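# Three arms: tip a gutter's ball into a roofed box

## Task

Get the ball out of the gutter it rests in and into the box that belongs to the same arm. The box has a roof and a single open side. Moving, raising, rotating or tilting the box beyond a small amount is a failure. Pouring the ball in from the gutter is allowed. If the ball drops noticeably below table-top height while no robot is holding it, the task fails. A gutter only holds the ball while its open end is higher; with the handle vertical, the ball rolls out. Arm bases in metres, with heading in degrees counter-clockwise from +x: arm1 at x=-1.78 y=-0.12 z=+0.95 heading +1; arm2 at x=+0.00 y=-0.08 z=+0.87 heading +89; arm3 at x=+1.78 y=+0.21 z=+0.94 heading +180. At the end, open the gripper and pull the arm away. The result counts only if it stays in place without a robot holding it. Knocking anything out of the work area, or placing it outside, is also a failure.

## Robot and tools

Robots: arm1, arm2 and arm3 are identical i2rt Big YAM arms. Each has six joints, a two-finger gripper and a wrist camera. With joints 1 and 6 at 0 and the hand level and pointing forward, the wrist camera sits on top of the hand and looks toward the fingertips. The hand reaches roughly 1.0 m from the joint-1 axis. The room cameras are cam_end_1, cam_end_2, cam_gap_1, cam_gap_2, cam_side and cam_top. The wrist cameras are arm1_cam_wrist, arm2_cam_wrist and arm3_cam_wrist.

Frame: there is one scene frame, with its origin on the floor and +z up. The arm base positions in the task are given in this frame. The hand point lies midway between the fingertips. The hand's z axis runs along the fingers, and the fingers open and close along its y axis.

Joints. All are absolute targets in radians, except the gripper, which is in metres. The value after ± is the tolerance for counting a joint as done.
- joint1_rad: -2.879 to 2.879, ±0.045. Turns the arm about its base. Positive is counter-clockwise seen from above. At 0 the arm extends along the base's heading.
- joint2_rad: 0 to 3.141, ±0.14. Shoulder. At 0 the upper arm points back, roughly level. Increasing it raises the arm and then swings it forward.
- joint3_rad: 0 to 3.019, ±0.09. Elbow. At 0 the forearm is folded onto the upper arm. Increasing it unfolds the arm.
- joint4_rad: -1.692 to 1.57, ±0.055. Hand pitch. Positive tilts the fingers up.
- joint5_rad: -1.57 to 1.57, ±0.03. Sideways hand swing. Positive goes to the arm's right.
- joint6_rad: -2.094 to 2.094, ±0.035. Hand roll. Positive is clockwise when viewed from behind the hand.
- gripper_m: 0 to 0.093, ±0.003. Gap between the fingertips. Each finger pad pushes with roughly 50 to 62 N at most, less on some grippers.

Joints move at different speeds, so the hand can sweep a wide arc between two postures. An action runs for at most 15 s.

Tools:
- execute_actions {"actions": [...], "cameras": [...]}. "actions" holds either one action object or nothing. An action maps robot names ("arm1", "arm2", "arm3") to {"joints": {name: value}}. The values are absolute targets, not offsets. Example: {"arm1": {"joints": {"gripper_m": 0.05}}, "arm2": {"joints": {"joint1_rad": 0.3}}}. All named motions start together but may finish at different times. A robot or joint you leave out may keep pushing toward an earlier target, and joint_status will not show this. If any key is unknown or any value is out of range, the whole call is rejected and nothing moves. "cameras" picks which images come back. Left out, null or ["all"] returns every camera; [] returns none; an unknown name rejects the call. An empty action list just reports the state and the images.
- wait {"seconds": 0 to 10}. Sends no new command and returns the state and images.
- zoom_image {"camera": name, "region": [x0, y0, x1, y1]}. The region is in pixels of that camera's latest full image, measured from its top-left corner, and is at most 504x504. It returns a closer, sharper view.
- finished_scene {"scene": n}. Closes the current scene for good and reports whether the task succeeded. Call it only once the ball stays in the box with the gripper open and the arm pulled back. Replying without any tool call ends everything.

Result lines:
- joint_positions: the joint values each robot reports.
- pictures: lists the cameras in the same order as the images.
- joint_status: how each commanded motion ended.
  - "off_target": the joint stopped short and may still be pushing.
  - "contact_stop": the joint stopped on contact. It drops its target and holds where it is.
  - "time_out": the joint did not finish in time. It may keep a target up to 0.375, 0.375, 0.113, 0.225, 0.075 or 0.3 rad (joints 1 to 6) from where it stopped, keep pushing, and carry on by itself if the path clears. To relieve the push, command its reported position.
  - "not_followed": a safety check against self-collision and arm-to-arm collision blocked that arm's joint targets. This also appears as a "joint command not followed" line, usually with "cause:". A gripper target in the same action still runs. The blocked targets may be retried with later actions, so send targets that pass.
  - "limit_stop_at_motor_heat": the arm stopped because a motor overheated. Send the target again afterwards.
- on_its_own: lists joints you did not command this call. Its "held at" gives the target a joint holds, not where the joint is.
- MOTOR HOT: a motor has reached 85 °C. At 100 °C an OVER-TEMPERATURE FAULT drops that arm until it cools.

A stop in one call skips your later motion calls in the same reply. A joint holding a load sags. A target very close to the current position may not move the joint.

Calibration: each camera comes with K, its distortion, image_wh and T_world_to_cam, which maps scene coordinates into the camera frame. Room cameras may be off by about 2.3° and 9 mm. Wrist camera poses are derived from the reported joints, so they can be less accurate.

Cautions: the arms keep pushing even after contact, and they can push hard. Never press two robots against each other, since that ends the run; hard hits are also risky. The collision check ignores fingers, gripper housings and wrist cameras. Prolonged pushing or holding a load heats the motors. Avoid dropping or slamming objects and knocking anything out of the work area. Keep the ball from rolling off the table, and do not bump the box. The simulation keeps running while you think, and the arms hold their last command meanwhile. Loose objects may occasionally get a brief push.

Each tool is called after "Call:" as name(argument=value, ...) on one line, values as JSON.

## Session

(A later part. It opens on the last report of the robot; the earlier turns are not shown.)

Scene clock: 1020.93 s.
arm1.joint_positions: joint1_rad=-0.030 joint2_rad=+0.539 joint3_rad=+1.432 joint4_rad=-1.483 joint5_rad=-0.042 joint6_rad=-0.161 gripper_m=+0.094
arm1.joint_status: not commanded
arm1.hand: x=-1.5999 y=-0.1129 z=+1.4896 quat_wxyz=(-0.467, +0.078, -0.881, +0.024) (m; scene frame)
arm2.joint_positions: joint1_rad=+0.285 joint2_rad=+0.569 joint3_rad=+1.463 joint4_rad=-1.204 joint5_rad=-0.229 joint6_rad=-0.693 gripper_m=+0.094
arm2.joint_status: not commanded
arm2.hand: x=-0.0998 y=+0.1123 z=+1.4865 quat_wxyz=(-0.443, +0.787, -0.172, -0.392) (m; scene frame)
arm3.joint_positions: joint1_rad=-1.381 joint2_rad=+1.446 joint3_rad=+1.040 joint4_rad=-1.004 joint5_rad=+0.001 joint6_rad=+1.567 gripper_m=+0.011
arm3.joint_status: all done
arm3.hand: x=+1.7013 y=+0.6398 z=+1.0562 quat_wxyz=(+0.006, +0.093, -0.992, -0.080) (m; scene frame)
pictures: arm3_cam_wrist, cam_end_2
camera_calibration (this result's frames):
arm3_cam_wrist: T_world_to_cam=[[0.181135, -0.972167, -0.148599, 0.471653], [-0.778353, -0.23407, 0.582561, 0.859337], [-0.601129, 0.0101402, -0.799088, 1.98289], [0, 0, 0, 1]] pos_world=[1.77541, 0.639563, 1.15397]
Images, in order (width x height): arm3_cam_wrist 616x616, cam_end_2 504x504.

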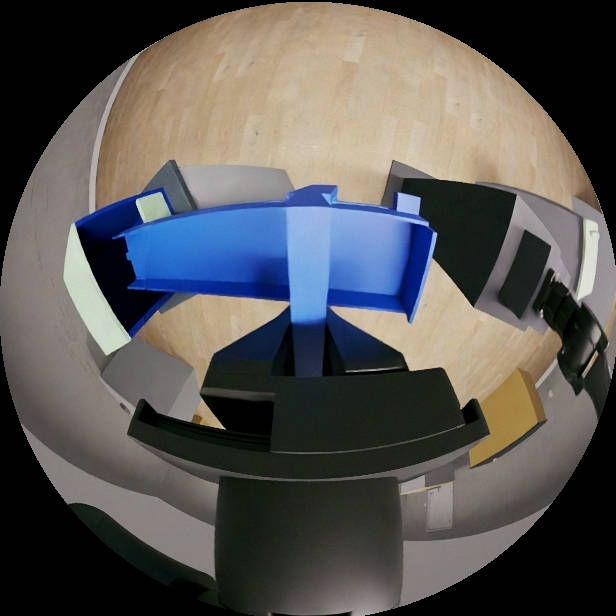

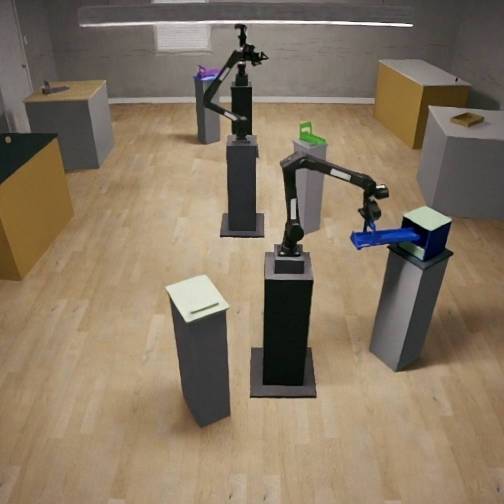

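Call:
execute_actions(actions=[{"arm3":{"joints":{"joint2_rad":1.24,"joint3_rad":0.83}}}], cameras=["arm3_cam_wrist","cam_end_2"])

Scene clock: 1025.80 s.
arm1.joint_positions: joint1_rad=-0.030 joint2_rad=+0.539 joint3_rad=+1.432 joint4_rad=-1.483 joint5_rad=-0.042 joint6_rad=-0.161 gripper_m=+0.094
arm1.joint_status: not commanded
arm1.hand: x=-1.5999 y=-0.1129 z=+1.4896 quat_wxyz=(-0.467, +0.078, -0.881, +0.024) (m; scene frame)
arm2.joint_positions: joint1_rad=+0.285 joint2_rad=+0.569 joint3_rad=+1.463 joint4_rad=-1.204 joint5_rad=-0.229 joint6_rad=-0.693 gripper_m=+0.094
arm2.joint_status: not commanded
arm2.hand: x=-0.0998 y=+0.1123 z=+1.4865 quat_wxyz=(-0.443, +0.787, -0.172, -0.392) (m; scene frame)
arm3.joint_positions: joint1_rad=-1.381 joint2_rad=+1.248 joint3_rad=+0.833 joint4_rad=-1.006 joint5_rad=+0.001 joint6_rad=+1.567 gripper_m=+0.011
arm3.joint_status: all done
arm3.hand: x=+1.7159 y=+0.5611 z=+1.0491 quat_wxyz=(+0.005, +0.093, -0.993, -0.075) (m; scene frame)
pictures: arm3_cam_wrist, cam_end_2
camera_calibration (this result's frames):
arm3_cam_wrist: T_world_to_cam=[[0.181394, -0.973729, -0.13765, 0.380375], [-0.779538, -0.227704, 0.583499, 0.853931], [-0.599514, 0.00146026, -0.800363, 1.99022], [0, 0, 0, 1]] pos_world=[1.78984, 0.561919, 1.14699]
Images, in order (width x height): arm3_cam_wrist 616x616, cam_end_2 504x504.

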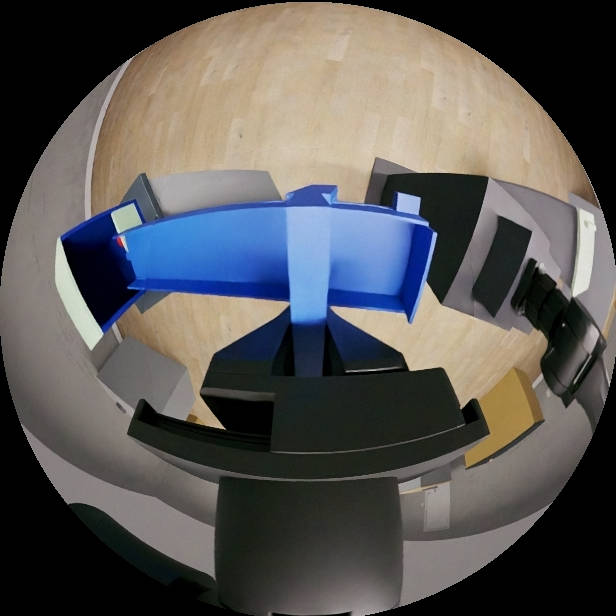

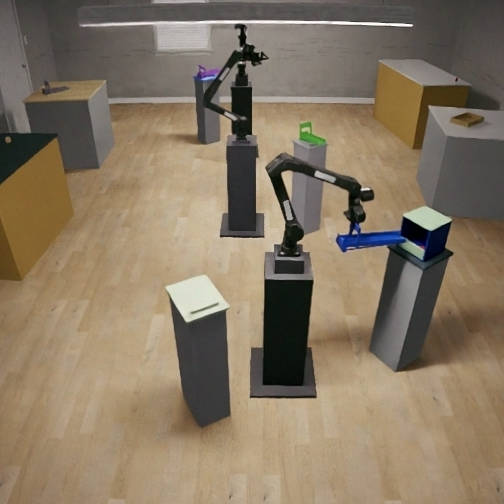

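Call:
execute_actions(actions=[{"arm3":{"joints":{"joint2_rad":1.05,"joint3_rad":0.69}}}], cameras=["arm3_cam_wrist","cam_end_2","cam_top"])

Scene clock: 1103.70 s.
arm1.joint_positions: joint1_rad=-0.030 joint2_rad=+0.539 joint3_rad=+1.432 joint4_rad=-1.483 joint5_rad=-0.042 joint6_rad=-0.161 gripper_m=+0.094
arm1.joint_status: not commanded
arm1.hand: x=-1.5999 y=-0.1129 z=+1.4896 quat_wxyz=(-0.467, +0.078, -0.881, +0.024) (m; scene frame)
arm2.joint_positions: joint1_rad=+0.285 joint2_rad=+0.569 joint3_rad=+1.463 joint4_rad=-1.204 joint5_rad=-0.229 joint6_rad=-0.693 gripper_m=+0.094
arm2.joint_status: not commanded
arm2.hand: x=-0.0998 y=+0.1123 z=+1.4865 quat_wxyz=(-0.443, +0.787, -0.172, -0.392) (m; scene frame)
arm3.joint_positions: joint1_rad=-1.381 joint2_rad=+1.055 joint3_rad=+0.687 joint4_rad=-1.007 joint5_rad=+0.001 joint6_rad=+1.567 gripper_m=+0.011
arm3.joint_status: all done
arm3.hand: x=+1.7258 y=+0.5081 z=+1.0499 quat_wxyz=(+0.007, +0.093, -0.991, -0.097) (m; scene frame)
pictures: arm3_cam_wrist, cam_end_2, cam_top
camera_calibration (this result's frames):
arm3_cam_wrist: T_world_to_cam=[[0.180179, -0.966493, -0.182831, 0.37292], [-0.774649, -0.253973, 0.579152, 0.858537], [-0.60618, 0.0372785, -0.794453, 1.98394], [0, 0, 0, 1]] pos_world=[1.8005, 0.504511, 1.14711]
Images, in order (width x height): arm3_cam_wrist 616x616, cam_end_2 504x504, cam_top 504x504.

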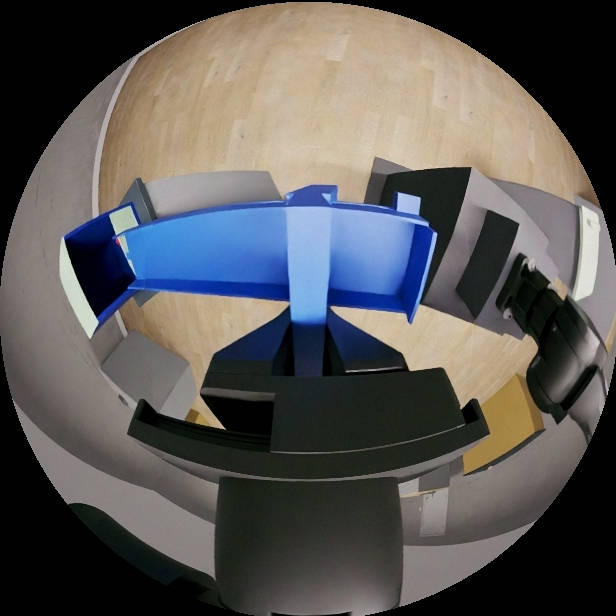

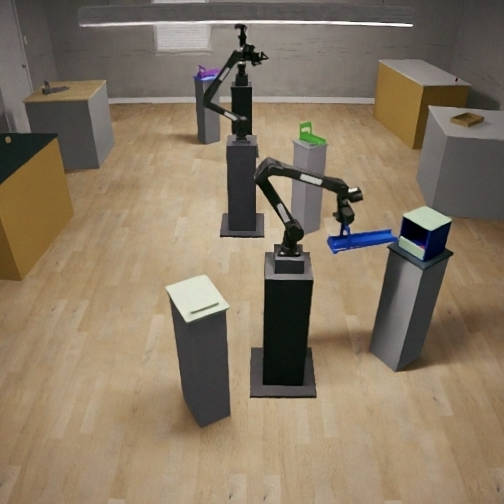

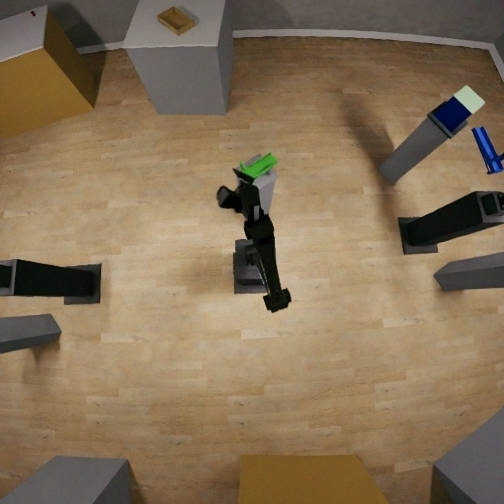

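Call:
execute_actions(actions=[{"arm3":{"joints":{"joint1_rad":-0.3,"joint6_rad":-0.117}}}], cameras=["cam_end_2"])

Call:
execute_actions(actions=[{"arm3":{"joints":{"joint1_rad":1.966,"joint2_rad":1.35,"joint3_rad":1.42,"joint4_rad":-1.5,"joint5_rad":-0.14,"joint6_rad":-0.117}}}], cameras=["cam_end_2","arm3_cam_wrist"])

Scene clock: 1117.73 s.
arm1.joint_positions: joint1_rad=-0.030 joint2_rad=+0.539 joint3_rad=+1.432 joint4_rad=-1.483 joint5_rad=-0.042 joint6_rad=-0.161 gripper_m=+0.094
arm1.joint_status: not commanded
arm1.hand: x=-1.5999 y=-0.1129 z=+1.4896 quat_wxyz=(-0.467, +0.078, -0.881, +0.024) (m; scene frame)
arm2.joint_positions: joint1_rad=+0.285 joint2_rad=+0.569 joint3_rad=+1.463 joint4_rad=-1.204 joint5_rad=-0.229 joint6_rad=-0.693 gripper_m=+0.094
arm2.joint_status: not commanded
arm2.hand: x=-0.0998 y=+0.1123 z=+1.4865 quat_wxyz=(-0.443, +0.787, -0.172, -0.392) (m; scene frame)
arm3.joint_positions: joint1_rad=-0.308 joint2_rad=+1.055 joint3_rad=+0.687 joint4_rad=-1.007 joint5_rad=+0.000 joint6_rad=-0.110 gripper_m=+0.011
arm3.joint_status: all done
arm3.hand: x=+1.4961 y=+0.3073 z=+1.0491 quat_wxyz=(-0.021, +0.990, -0.101, -0.094) (m; scene frame)
pictures: cam_end_2
Images, in order (width x height): cam_end_2 504x504.

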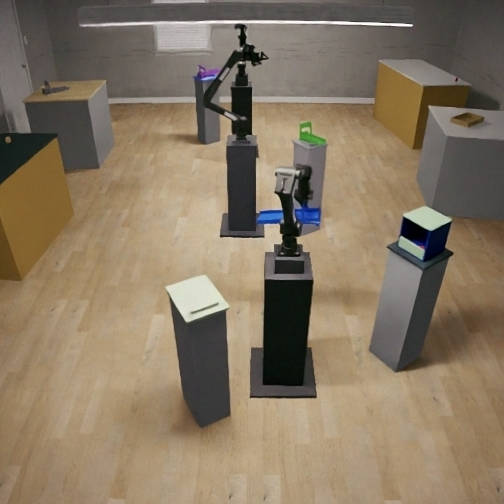

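Scene clock: 1119.90 s.
arm1.joint_positions: joint1_rad=-0.030 joint2_rad=+0.539 joint3_rad=+1.432 joint4_rad=-1.483 joint5_rad=-0.042 joint6_rad=-0.161 gripper_m=+0.094
arm1.joint_status: not commanded
arm1.hand: x=-1.5999 y=-0.1129 z=+1.4896 quat_wxyz=(-0.467, +0.078, -0.881, +0.024) (m; scene frame)
arm2.joint_positions: joint1_rad=+0.285 joint2_rad=+0.569 joint3_rad=+1.463 joint4_rad=-1.204 joint5_rad=-0.229 joint6_rad=-0.693 gripper_m=+0.094
arm2.joint_status: not commanded
arm2.hand: x=-0.0998 y=+0.1123 z=+1.4865 quat_wxyz=(-0.443, +0.787, -0.172, -0.392) (m; scene frame)
arm3.joint_positions: joint1_rad=+1.964 joint2_rad=+1.368 joint3_rad=+1.372 joint4_rad=-1.492 joint5_rad=-0.139 joint6_rad=-0.112 gripper_m=+0.011
arm3.joint_status: all done
arm3.hand: x=+1.9572 y=-0.1602 z=+1.2085 quat_wxyz=(+0.076, +0.506, +0.858, +0.031) (m; scene frame)
pictures: arm3_cam_wrist, cam_end_2
camera_calibration (this result's frames):
arm3_cam_wrist: T_world_to_cam=[[-0.868052, -0.481949, -0.119208, 1.76667], [-0.470776, 0.722796, 0.505901, 0.426526], [-0.157656, 0.495269, -0.854315, 1.54301], [0, 0, 0, 1]] pos_world=[1.97762, -0.221049, 1.31304]
Images, in order (width x height): arm3_cam_wrist 616x616, cam_end_2 504x504.

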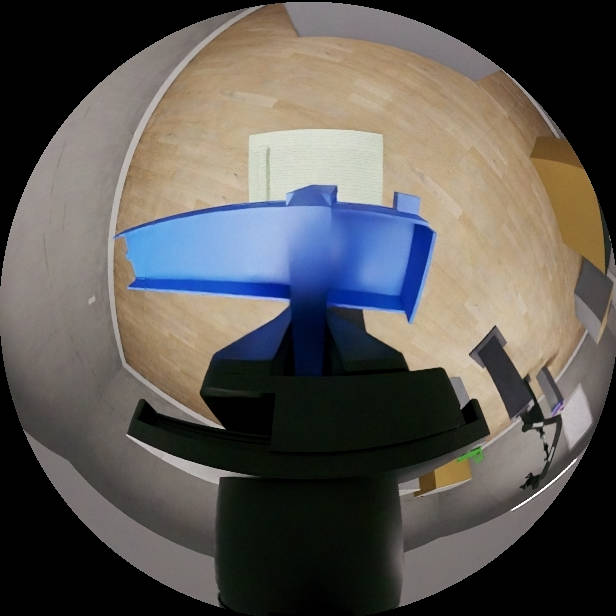

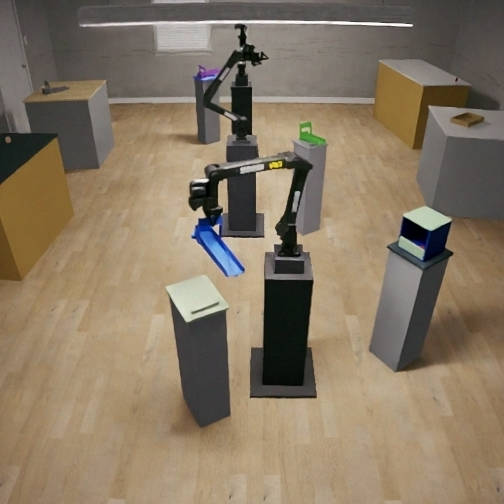

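Call:
execute_actions(actions=[{"arm3":{"joints":{"joint2_rad":1.78,"joint3_rad":1.335,"joint4_rad":-1.14}}}], cameras=["cam_end_2","arm3_cam_wrist"])

Scene clock: 1137.17 s.
arm1.joint_positions: joint1_rad=-0.030 joint2_rad=+0.539 joint3_rad=+1.432 joint4_rad=-1.483 joint5_rad=-0.042 joint6_rad=-0.161 gripper_m=+0.094
arm1.joint_status: not commanded
arm1.hand: x=-1.5999 y=-0.1129 z=+1.4896 quat_wxyz=(-0.467, +0.078, -0.881, +0.024) (m; scene frame)
arm2.joint_positions: joint1_rad=+0.285 joint2_rad=+0.569 joint3_rad=+1.463 joint4_rad=-1.204 joint5_rad=-0.229 joint6_rad=-0.693 gripper_m=+0.094
arm2.joint_status: not commanded
arm2.hand: x=-0.0998 y=+0.1123 z=+1.4865 quat_wxyz=(-0.443, +0.787, -0.172, -0.392) (m; scene frame)
arm3.joint_positions: joint1_rad=+1.964 joint2_rad=+1.808 joint3_rad=+1.323 joint4_rad=-1.148 joint5_rad=-0.139 joint6_rad=-0.112 gripper_m=+0.011
arm3.joint_status: all done
arm3.hand: x=+1.9900 y=-0.2391 z=+0.9960 quat_wxyz=(+0.018, +0.511, +0.856, +0.075) (m; scene frame)
pictures: arm3_cam_wrist, cam_end_2
camera_calibration (this result's frames):
arm3_cam_wrist: T_world_to_cam=[[-0.874854, -0.465149, -0.135153, 1.76523], [-0.440016, 0.646497, 0.623239, 0.410071], [-0.202523, 0.604713, -0.770264, 1.43745], [0, 0, 0, 1]] pos_world=[2.01587, -0.313257, 1.09022]
Images, in order (width x height): arm3_cam_wrist 616x616, cam_end_2 504x504.

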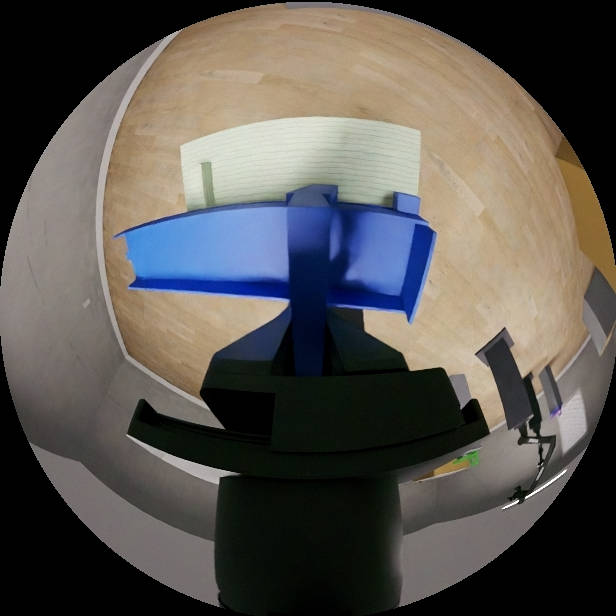

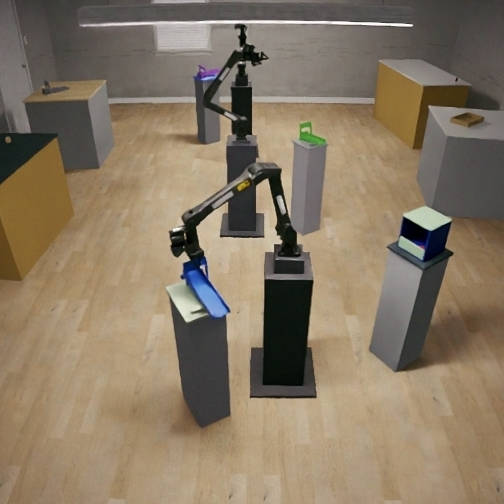

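Call:
execute_actions(actions=[{"arm3":{"joints":{"joint2_rad":1.87,"joint4_rad":-1.04}}}], cameras=["cam_end_2","arm3_cam_wrist"])

Scene clock: 1162.20 s.
arm1.joint_positions: joint1_rad=-0.030 joint2_rad=+0.539 joint3_rad=+1.432 joint4_rad=-1.483 joint5_rad=-0.042 joint6_rad=-0.161 gripper_m=+0.094
arm1.joint_status: not commanded
arm1.hand: x=-1.5999 y=-0.1129 z=+1.4896 quat_wxyz=(-0.467, +0.078, -0.881, +0.024) (m; scene frame)
arm2.joint_positions: joint1_rad=+0.285 joint2_rad=+0.569 joint3_rad=+1.463 joint4_rad=-1.204 joint5_rad=-0.229 joint6_rad=-0.693 gripper_m=+0.094
arm2.joint_status: not commanded
arm2.hand: x=-0.0998 y=+0.1123 z=+1.4865 quat_wxyz=(-0.443, +0.787, -0.172, -0.392) (m; scene frame)
arm3.joint_positions: joint1_rad=+1.964 joint2_rad=+1.861 joint3_rad=+1.323 joint4_rad=-1.051 joint5_rad=-0.142 joint6_rad=-0.113 gripper_m=+0.011
arm3.joint_status: all done
arm3.hand: x=+1.9978 y=-0.2566 z=+0.9693 quat_wxyz=(+0.036, +0.509, +0.857, +0.063) (m; scene frame)
pictures: arm3_cam_wrist, cam_end_2
camera_calibration (this result's frames):
arm3_cam_wrist: T_world_to_cam=[[-0.872, -0.470914, -0.133629, 1.75161], [-0.452143, 0.670241, 0.58851, 0.505526], [-0.187574, 0.5736, -0.79737, 1.4175], [0, 0, 0, 1]] pos_world=[2.02186, -0.327045, 1.06683]
Images, in order (width x height): arm3_cam_wrist 616x616, cam_end_2 504x504.

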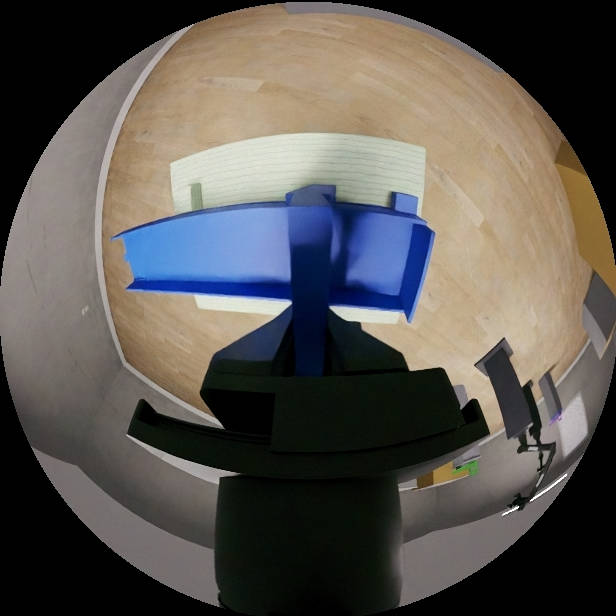

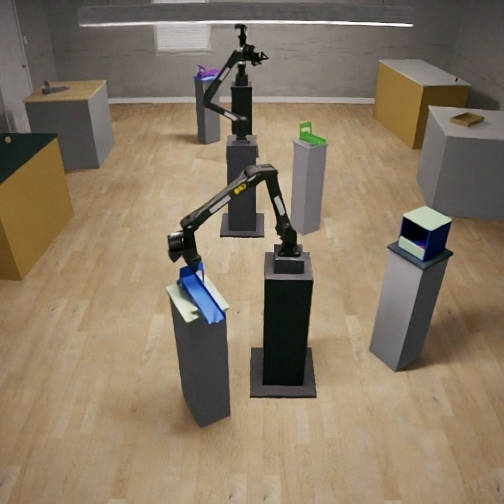

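Call:
execute_actions(actions=[{"arm3":{"joints":{"joint2_rad":1.89}}}], cameras=["cam_end_2","arm3_cam_wrist"])

Scene clock: 1167.10 s.
arm1.joint_positions: joint1_rad=-0.030 joint2_rad=+0.539 joint3_rad=+1.432 joint4_rad=-1.483 joint5_rad=-0.042 joint6_rad=-0.161 gripper_m=+0.094
arm1.joint_status: not commanded
arm1.hand: x=-1.5999 y=-0.1129 z=+1.4896 quat_wxyz=(-0.467, +0.078, -0.881, +0.024) (m; scene frame)
arm2.joint_positions: joint1_rad=+0.285 joint2_rad=+0.569 joint3_rad=+1.463 joint4_rad=-1.204 joint5_rad=-0.229 joint6_rad=-0.693 gripper_m=+0.094
arm2.joint_status: not commanded
arm2.hand: x=-0.0998 y=+0.1123 z=+1.4865 quat_wxyz=(-0.443, +0.787, -0.172, -0.392) (m; scene frame)
arm3.joint_positions: joint1_rad=+1.964 joint2_rad=+1.861 joint3_rad=+1.323 joint4_rad=-1.051 joint5_rad=-0.142 joint6_rad=-0.113 gripper_m=+0.011
arm3.joint_status: all done
arm3.hand: x=+1.9978 y=-0.2566 z=+0.9693 quat_wxyz=(+0.036, +0.509, +0.857, +0.063) (m; scene frame)
pictures: arm3_cam_wrist, cam_end_2
camera_calibration (this result's frames):
arm3_cam_wrist: T_world_to_cam=[[-0.872, -0.470914, -0.133629, 1.75161], [-0.452143, 0.670241, 0.58851, 0.505526], [-0.187574, 0.5736, -0.79737, 1.4175], [0, 0, 0, 1]] pos_world=[2.02186, -0.327045, 1.06683]
Images, in order (width x height): arm3_cam_wrist 616x616, cam_end_2 504x504.

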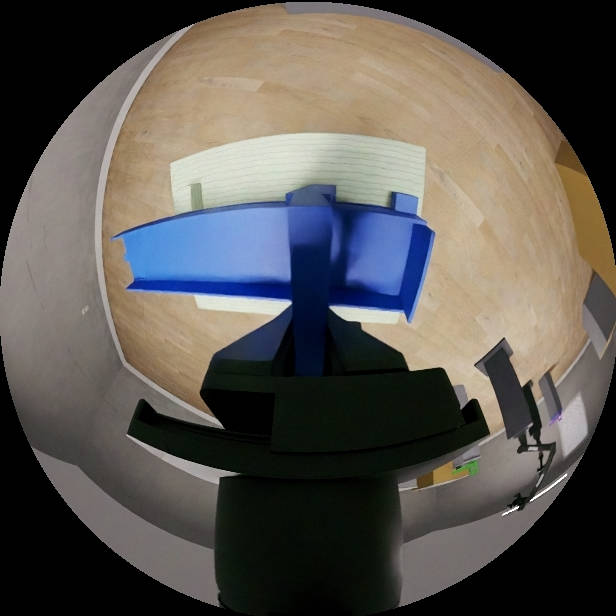

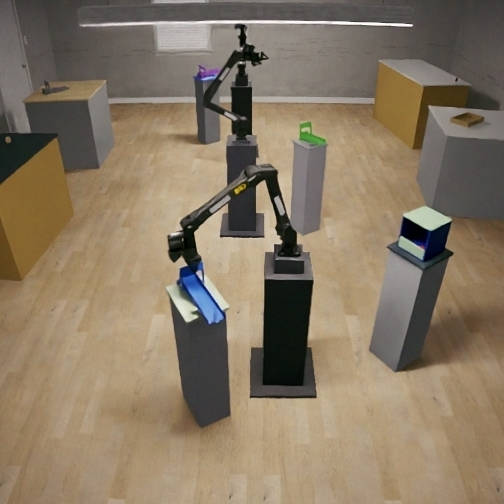

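Call:
execute_actions(actions=[{"arm3":{"joints":{"joint2_rad":1.905}}}], cameras=["cam_end_2","arm3_cam_wrist"])

Scene clock: 1173.30 s.
arm1.joint_positions: joint1_rad=-0.030 joint2_rad=+0.539 joint3_rad=+1.432 joint4_rad=-1.483 joint5_rad=-0.042 joint6_rad=-0.161 gripper_m=+0.094
arm1.joint_status: not commanded
arm1.hand: x=-1.5999 y=-0.1129 z=+1.4896 quat_wxyz=(-0.467, +0.078, -0.881, +0.024) (m; scene frame)
arm2.joint_positions: joint1_rad=+0.285 joint2_rad=+0.569 joint3_rad=+1.463 joint4_rad=-1.204 joint5_rad=-0.229 joint6_rad=-0.693 gripper_m=+0.094
arm2.joint_status: not commanded
arm2.hand: x=-0.0998 y=+0.1123 z=+1.4865 quat_wxyz=(-0.443, +0.787, -0.172, -0.392) (m; scene frame)
arm3.joint_positions: joint1_rad=+1.964 joint2_rad=+1.864 joint3_rad=+1.323 joint4_rad=-1.051 joint5_rad=-0.142 joint6_rad=-0.113 gripper_m=+0.011
arm3.joint_status: all done
arm3.hand: x=+1.9977 y=-0.2564 z=+0.9681 quat_wxyz=(+0.035, +0.509, +0.857, +0.064) (m; scene frame)
pictures: arm3_cam_wrist, cam_end_2
camera_calibration (this result's frames):
arm3_cam_wrist: T_world_to_cam=[[-0.872112, -0.470636, -0.133873, 1.75202], [-0.451637, 0.668989, 0.590319, 0.502938], [-0.188266, 0.575287, -0.795991, 1.41694], [0, 0, 0, 1]] pos_world=[2.02186, -0.327045, 1.06553]
Images, in order (width x height): arm3_cam_wrist 616x616, cam_end_2 504x504.

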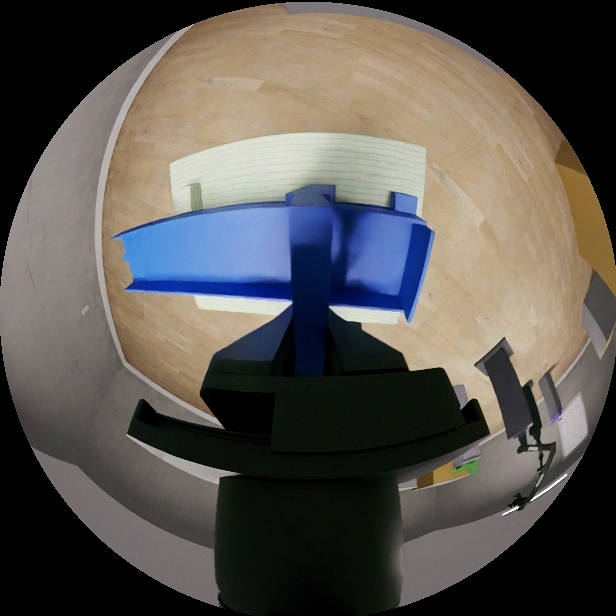

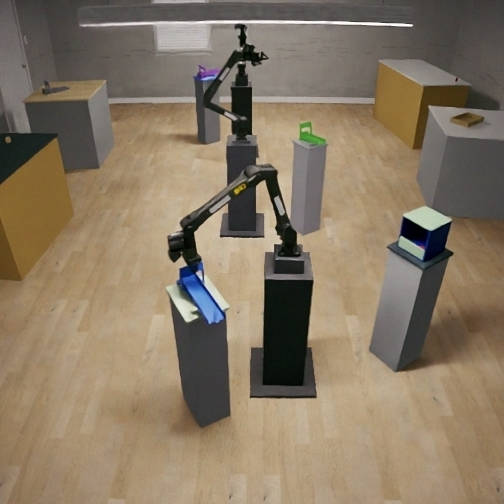

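Call:
zoom_image(camera="cam_end_2", region=[140, 220, 280, 350])

Region (140, 220, 280, 350) of cam_end_2's 504x504 image, scaled by 3.600, with more detail than that image has; it fills the top 468 rows of this view, and the rest is white.

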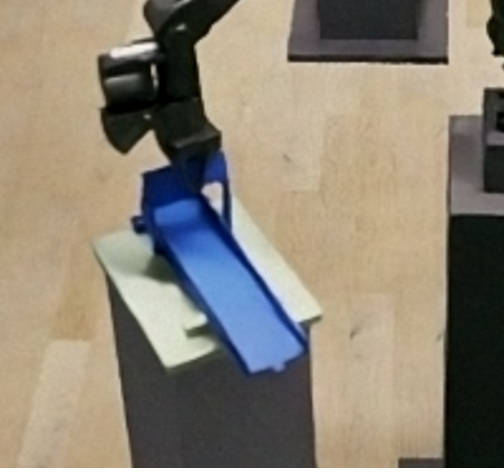

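Call:
execute_actions(actions=[{"arm3":{"joints":{"joint2_rad":1.868,"gripper_m":0.06}}}], cameras=["cam_end_2","arm3_cam_wrist"])

Scene clock: 1183.23 s.
arm1.joint_positions: joint1_rad=-0.030 joint2_rad=+0.539 joint3_rad=+1.432 joint4_rad=-1.483 joint5_rad=-0.042 joint6_rad=-0.161 gripper_m=+0.094
arm1.joint_status: not commanded
arm1.hand: x=-1.5999 y=-0.1129 z=+1.4896 quat_wxyz=(-0.467, +0.078, -0.881, +0.024) (m; scene frame)
arm2.joint_positions: joint1_rad=+0.285 joint2_rad=+0.569 joint3_rad=+1.463 joint4_rad=-1.204 joint5_rad=-0.229 joint6_rad=-0.693 gripper_m=+0.094
arm2.joint_status: not commanded
arm2.hand: x=-0.0998 y=+0.1123 z=+1.4865 quat_wxyz=(-0.443, +0.787, -0.172, -0.392) (m; scene frame)
arm3.joint_positions: joint1_rad=+1.964 joint2_rad=+1.864 joint3_rad=+1.323 joint4_rad=-1.050 joint5_rad=-0.141 joint6_rad=-0.113 gripper_m=+0.060
arm3.joint_status: all done
arm3.hand: x=+1.9976 y=-0.2567 z=+0.9681 quat_wxyz=(+0.035, +0.509, +0.857, +0.063) (m; scene frame)
pictures: arm3_cam_wrist, cam_end_2
camera_calibration (this result's frames):
arm3_cam_wrist: T_world_to_cam=[[-0.872205, -0.470806, -0.132665, 1.75077], [-0.451196, 0.669652, 0.589906, 0.50276], [-0.188892, 0.574376, -0.7965, 1.41855], [0, 0, 0, 1]] pos_world=[2.02183, -0.327179, 1.06556]
Images, in order (width x height): arm3_cam_wrist 616x616, cam_end_2 504x504.

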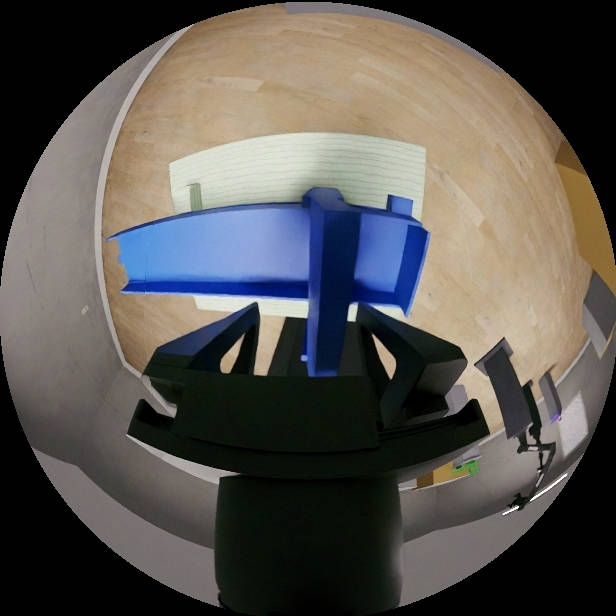

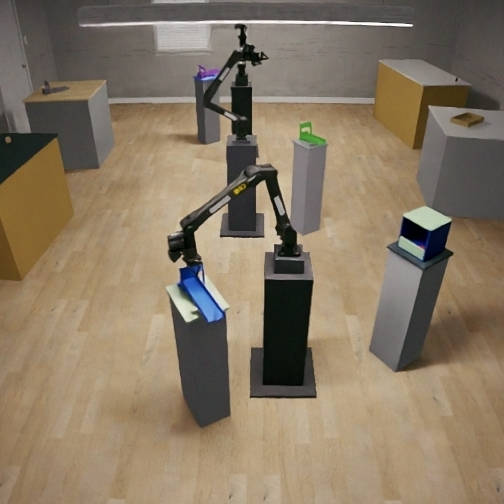

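Call:
execute_actions(actions=[{"arm3":{"joints":{"joint2_rad":1.4}}}], cameras=["cam_end_2","arm3_cam_wrist"])

Scene clock: 1190.13 s.
arm1.joint_positions: joint1_rad=-0.030 joint2_rad=+0.539 joint3_rad=+1.432 joint4_rad=-1.483 joint5_rad=-0.042 joint6_rad=-0.161 gripper_m=+0.094
arm1.joint_status: not commanded
arm1.hand: x=-1.5999 y=-0.1129 z=+1.4896 quat_wxyz=(-0.467, +0.078, -0.881, +0.024) (m; scene frame)
arm2.joint_positions: joint1_rad=+0.285 joint2_rad=+0.569 joint3_rad=+1.463 joint4_rad=-1.204 joint5_rad=-0.229 joint6_rad=-0.693 gripper_m=+0.094
arm2.joint_status: not commanded
arm2.hand: x=-0.0998 y=+0.1123 z=+1.4865 quat_wxyz=(-0.443, +0.787, -0.172, -0.392) (m; scene frame)
arm3.joint_positions: joint1_rad=+1.964 joint2_rad=+1.386 joint3_rad=+1.323 joint4_rad=-1.048 joint5_rad=-0.141 joint6_rad=-0.113 gripper_m=+0.060
arm3.joint_status: all done
arm3.hand: x=+1.9930 y=-0.2473 z=+1.2078 quat_wxyz=(+0.223, +0.482, +0.843, -0.082) (m; scene frame)
pictures: arm3_cam_wrist, cam_end_2
camera_calibration (this result's frames):
arm3_cam_wrist: T_world_to_cam=[[-0.854263, -0.515278, -0.0687267, 1.65905], [-0.519294, 0.839809, 0.158289, 1.05216], [-0.0238455, 0.17091, -0.984998, 1.40212], [0, 0, 0, 1]] pos_world=[1.99708, -0.268378, 1.32856]
Images, in order (width x height): arm3_cam_wrist 616x616, cam_end_2 504x504.

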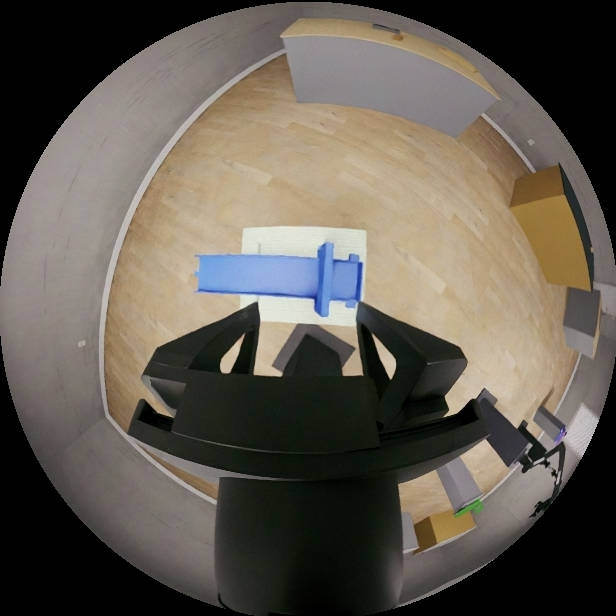

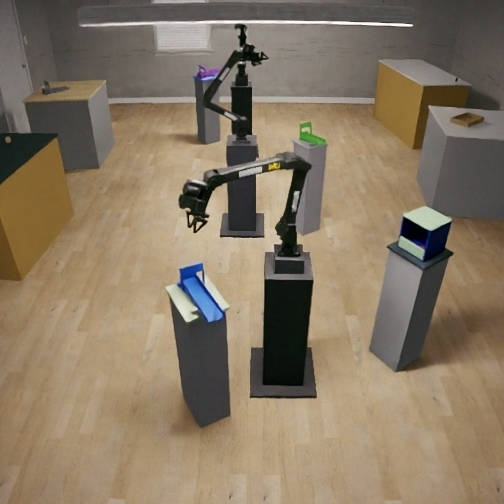

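Call:
zoom_image(camera="cam_end_2", region=[380, 190, 470, 280])

Region (380, 190, 470, 280) of cam_end_2's 504x504 image, scaled by 5.600, with more detail than that image has.

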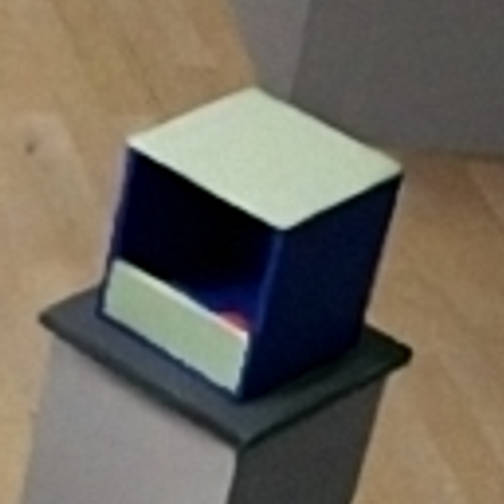

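Ball is in the box behind the lip; gutter is set down and the arm is clear.

Call:
finished_scene(scene=1)

The scene is finished: the task was done.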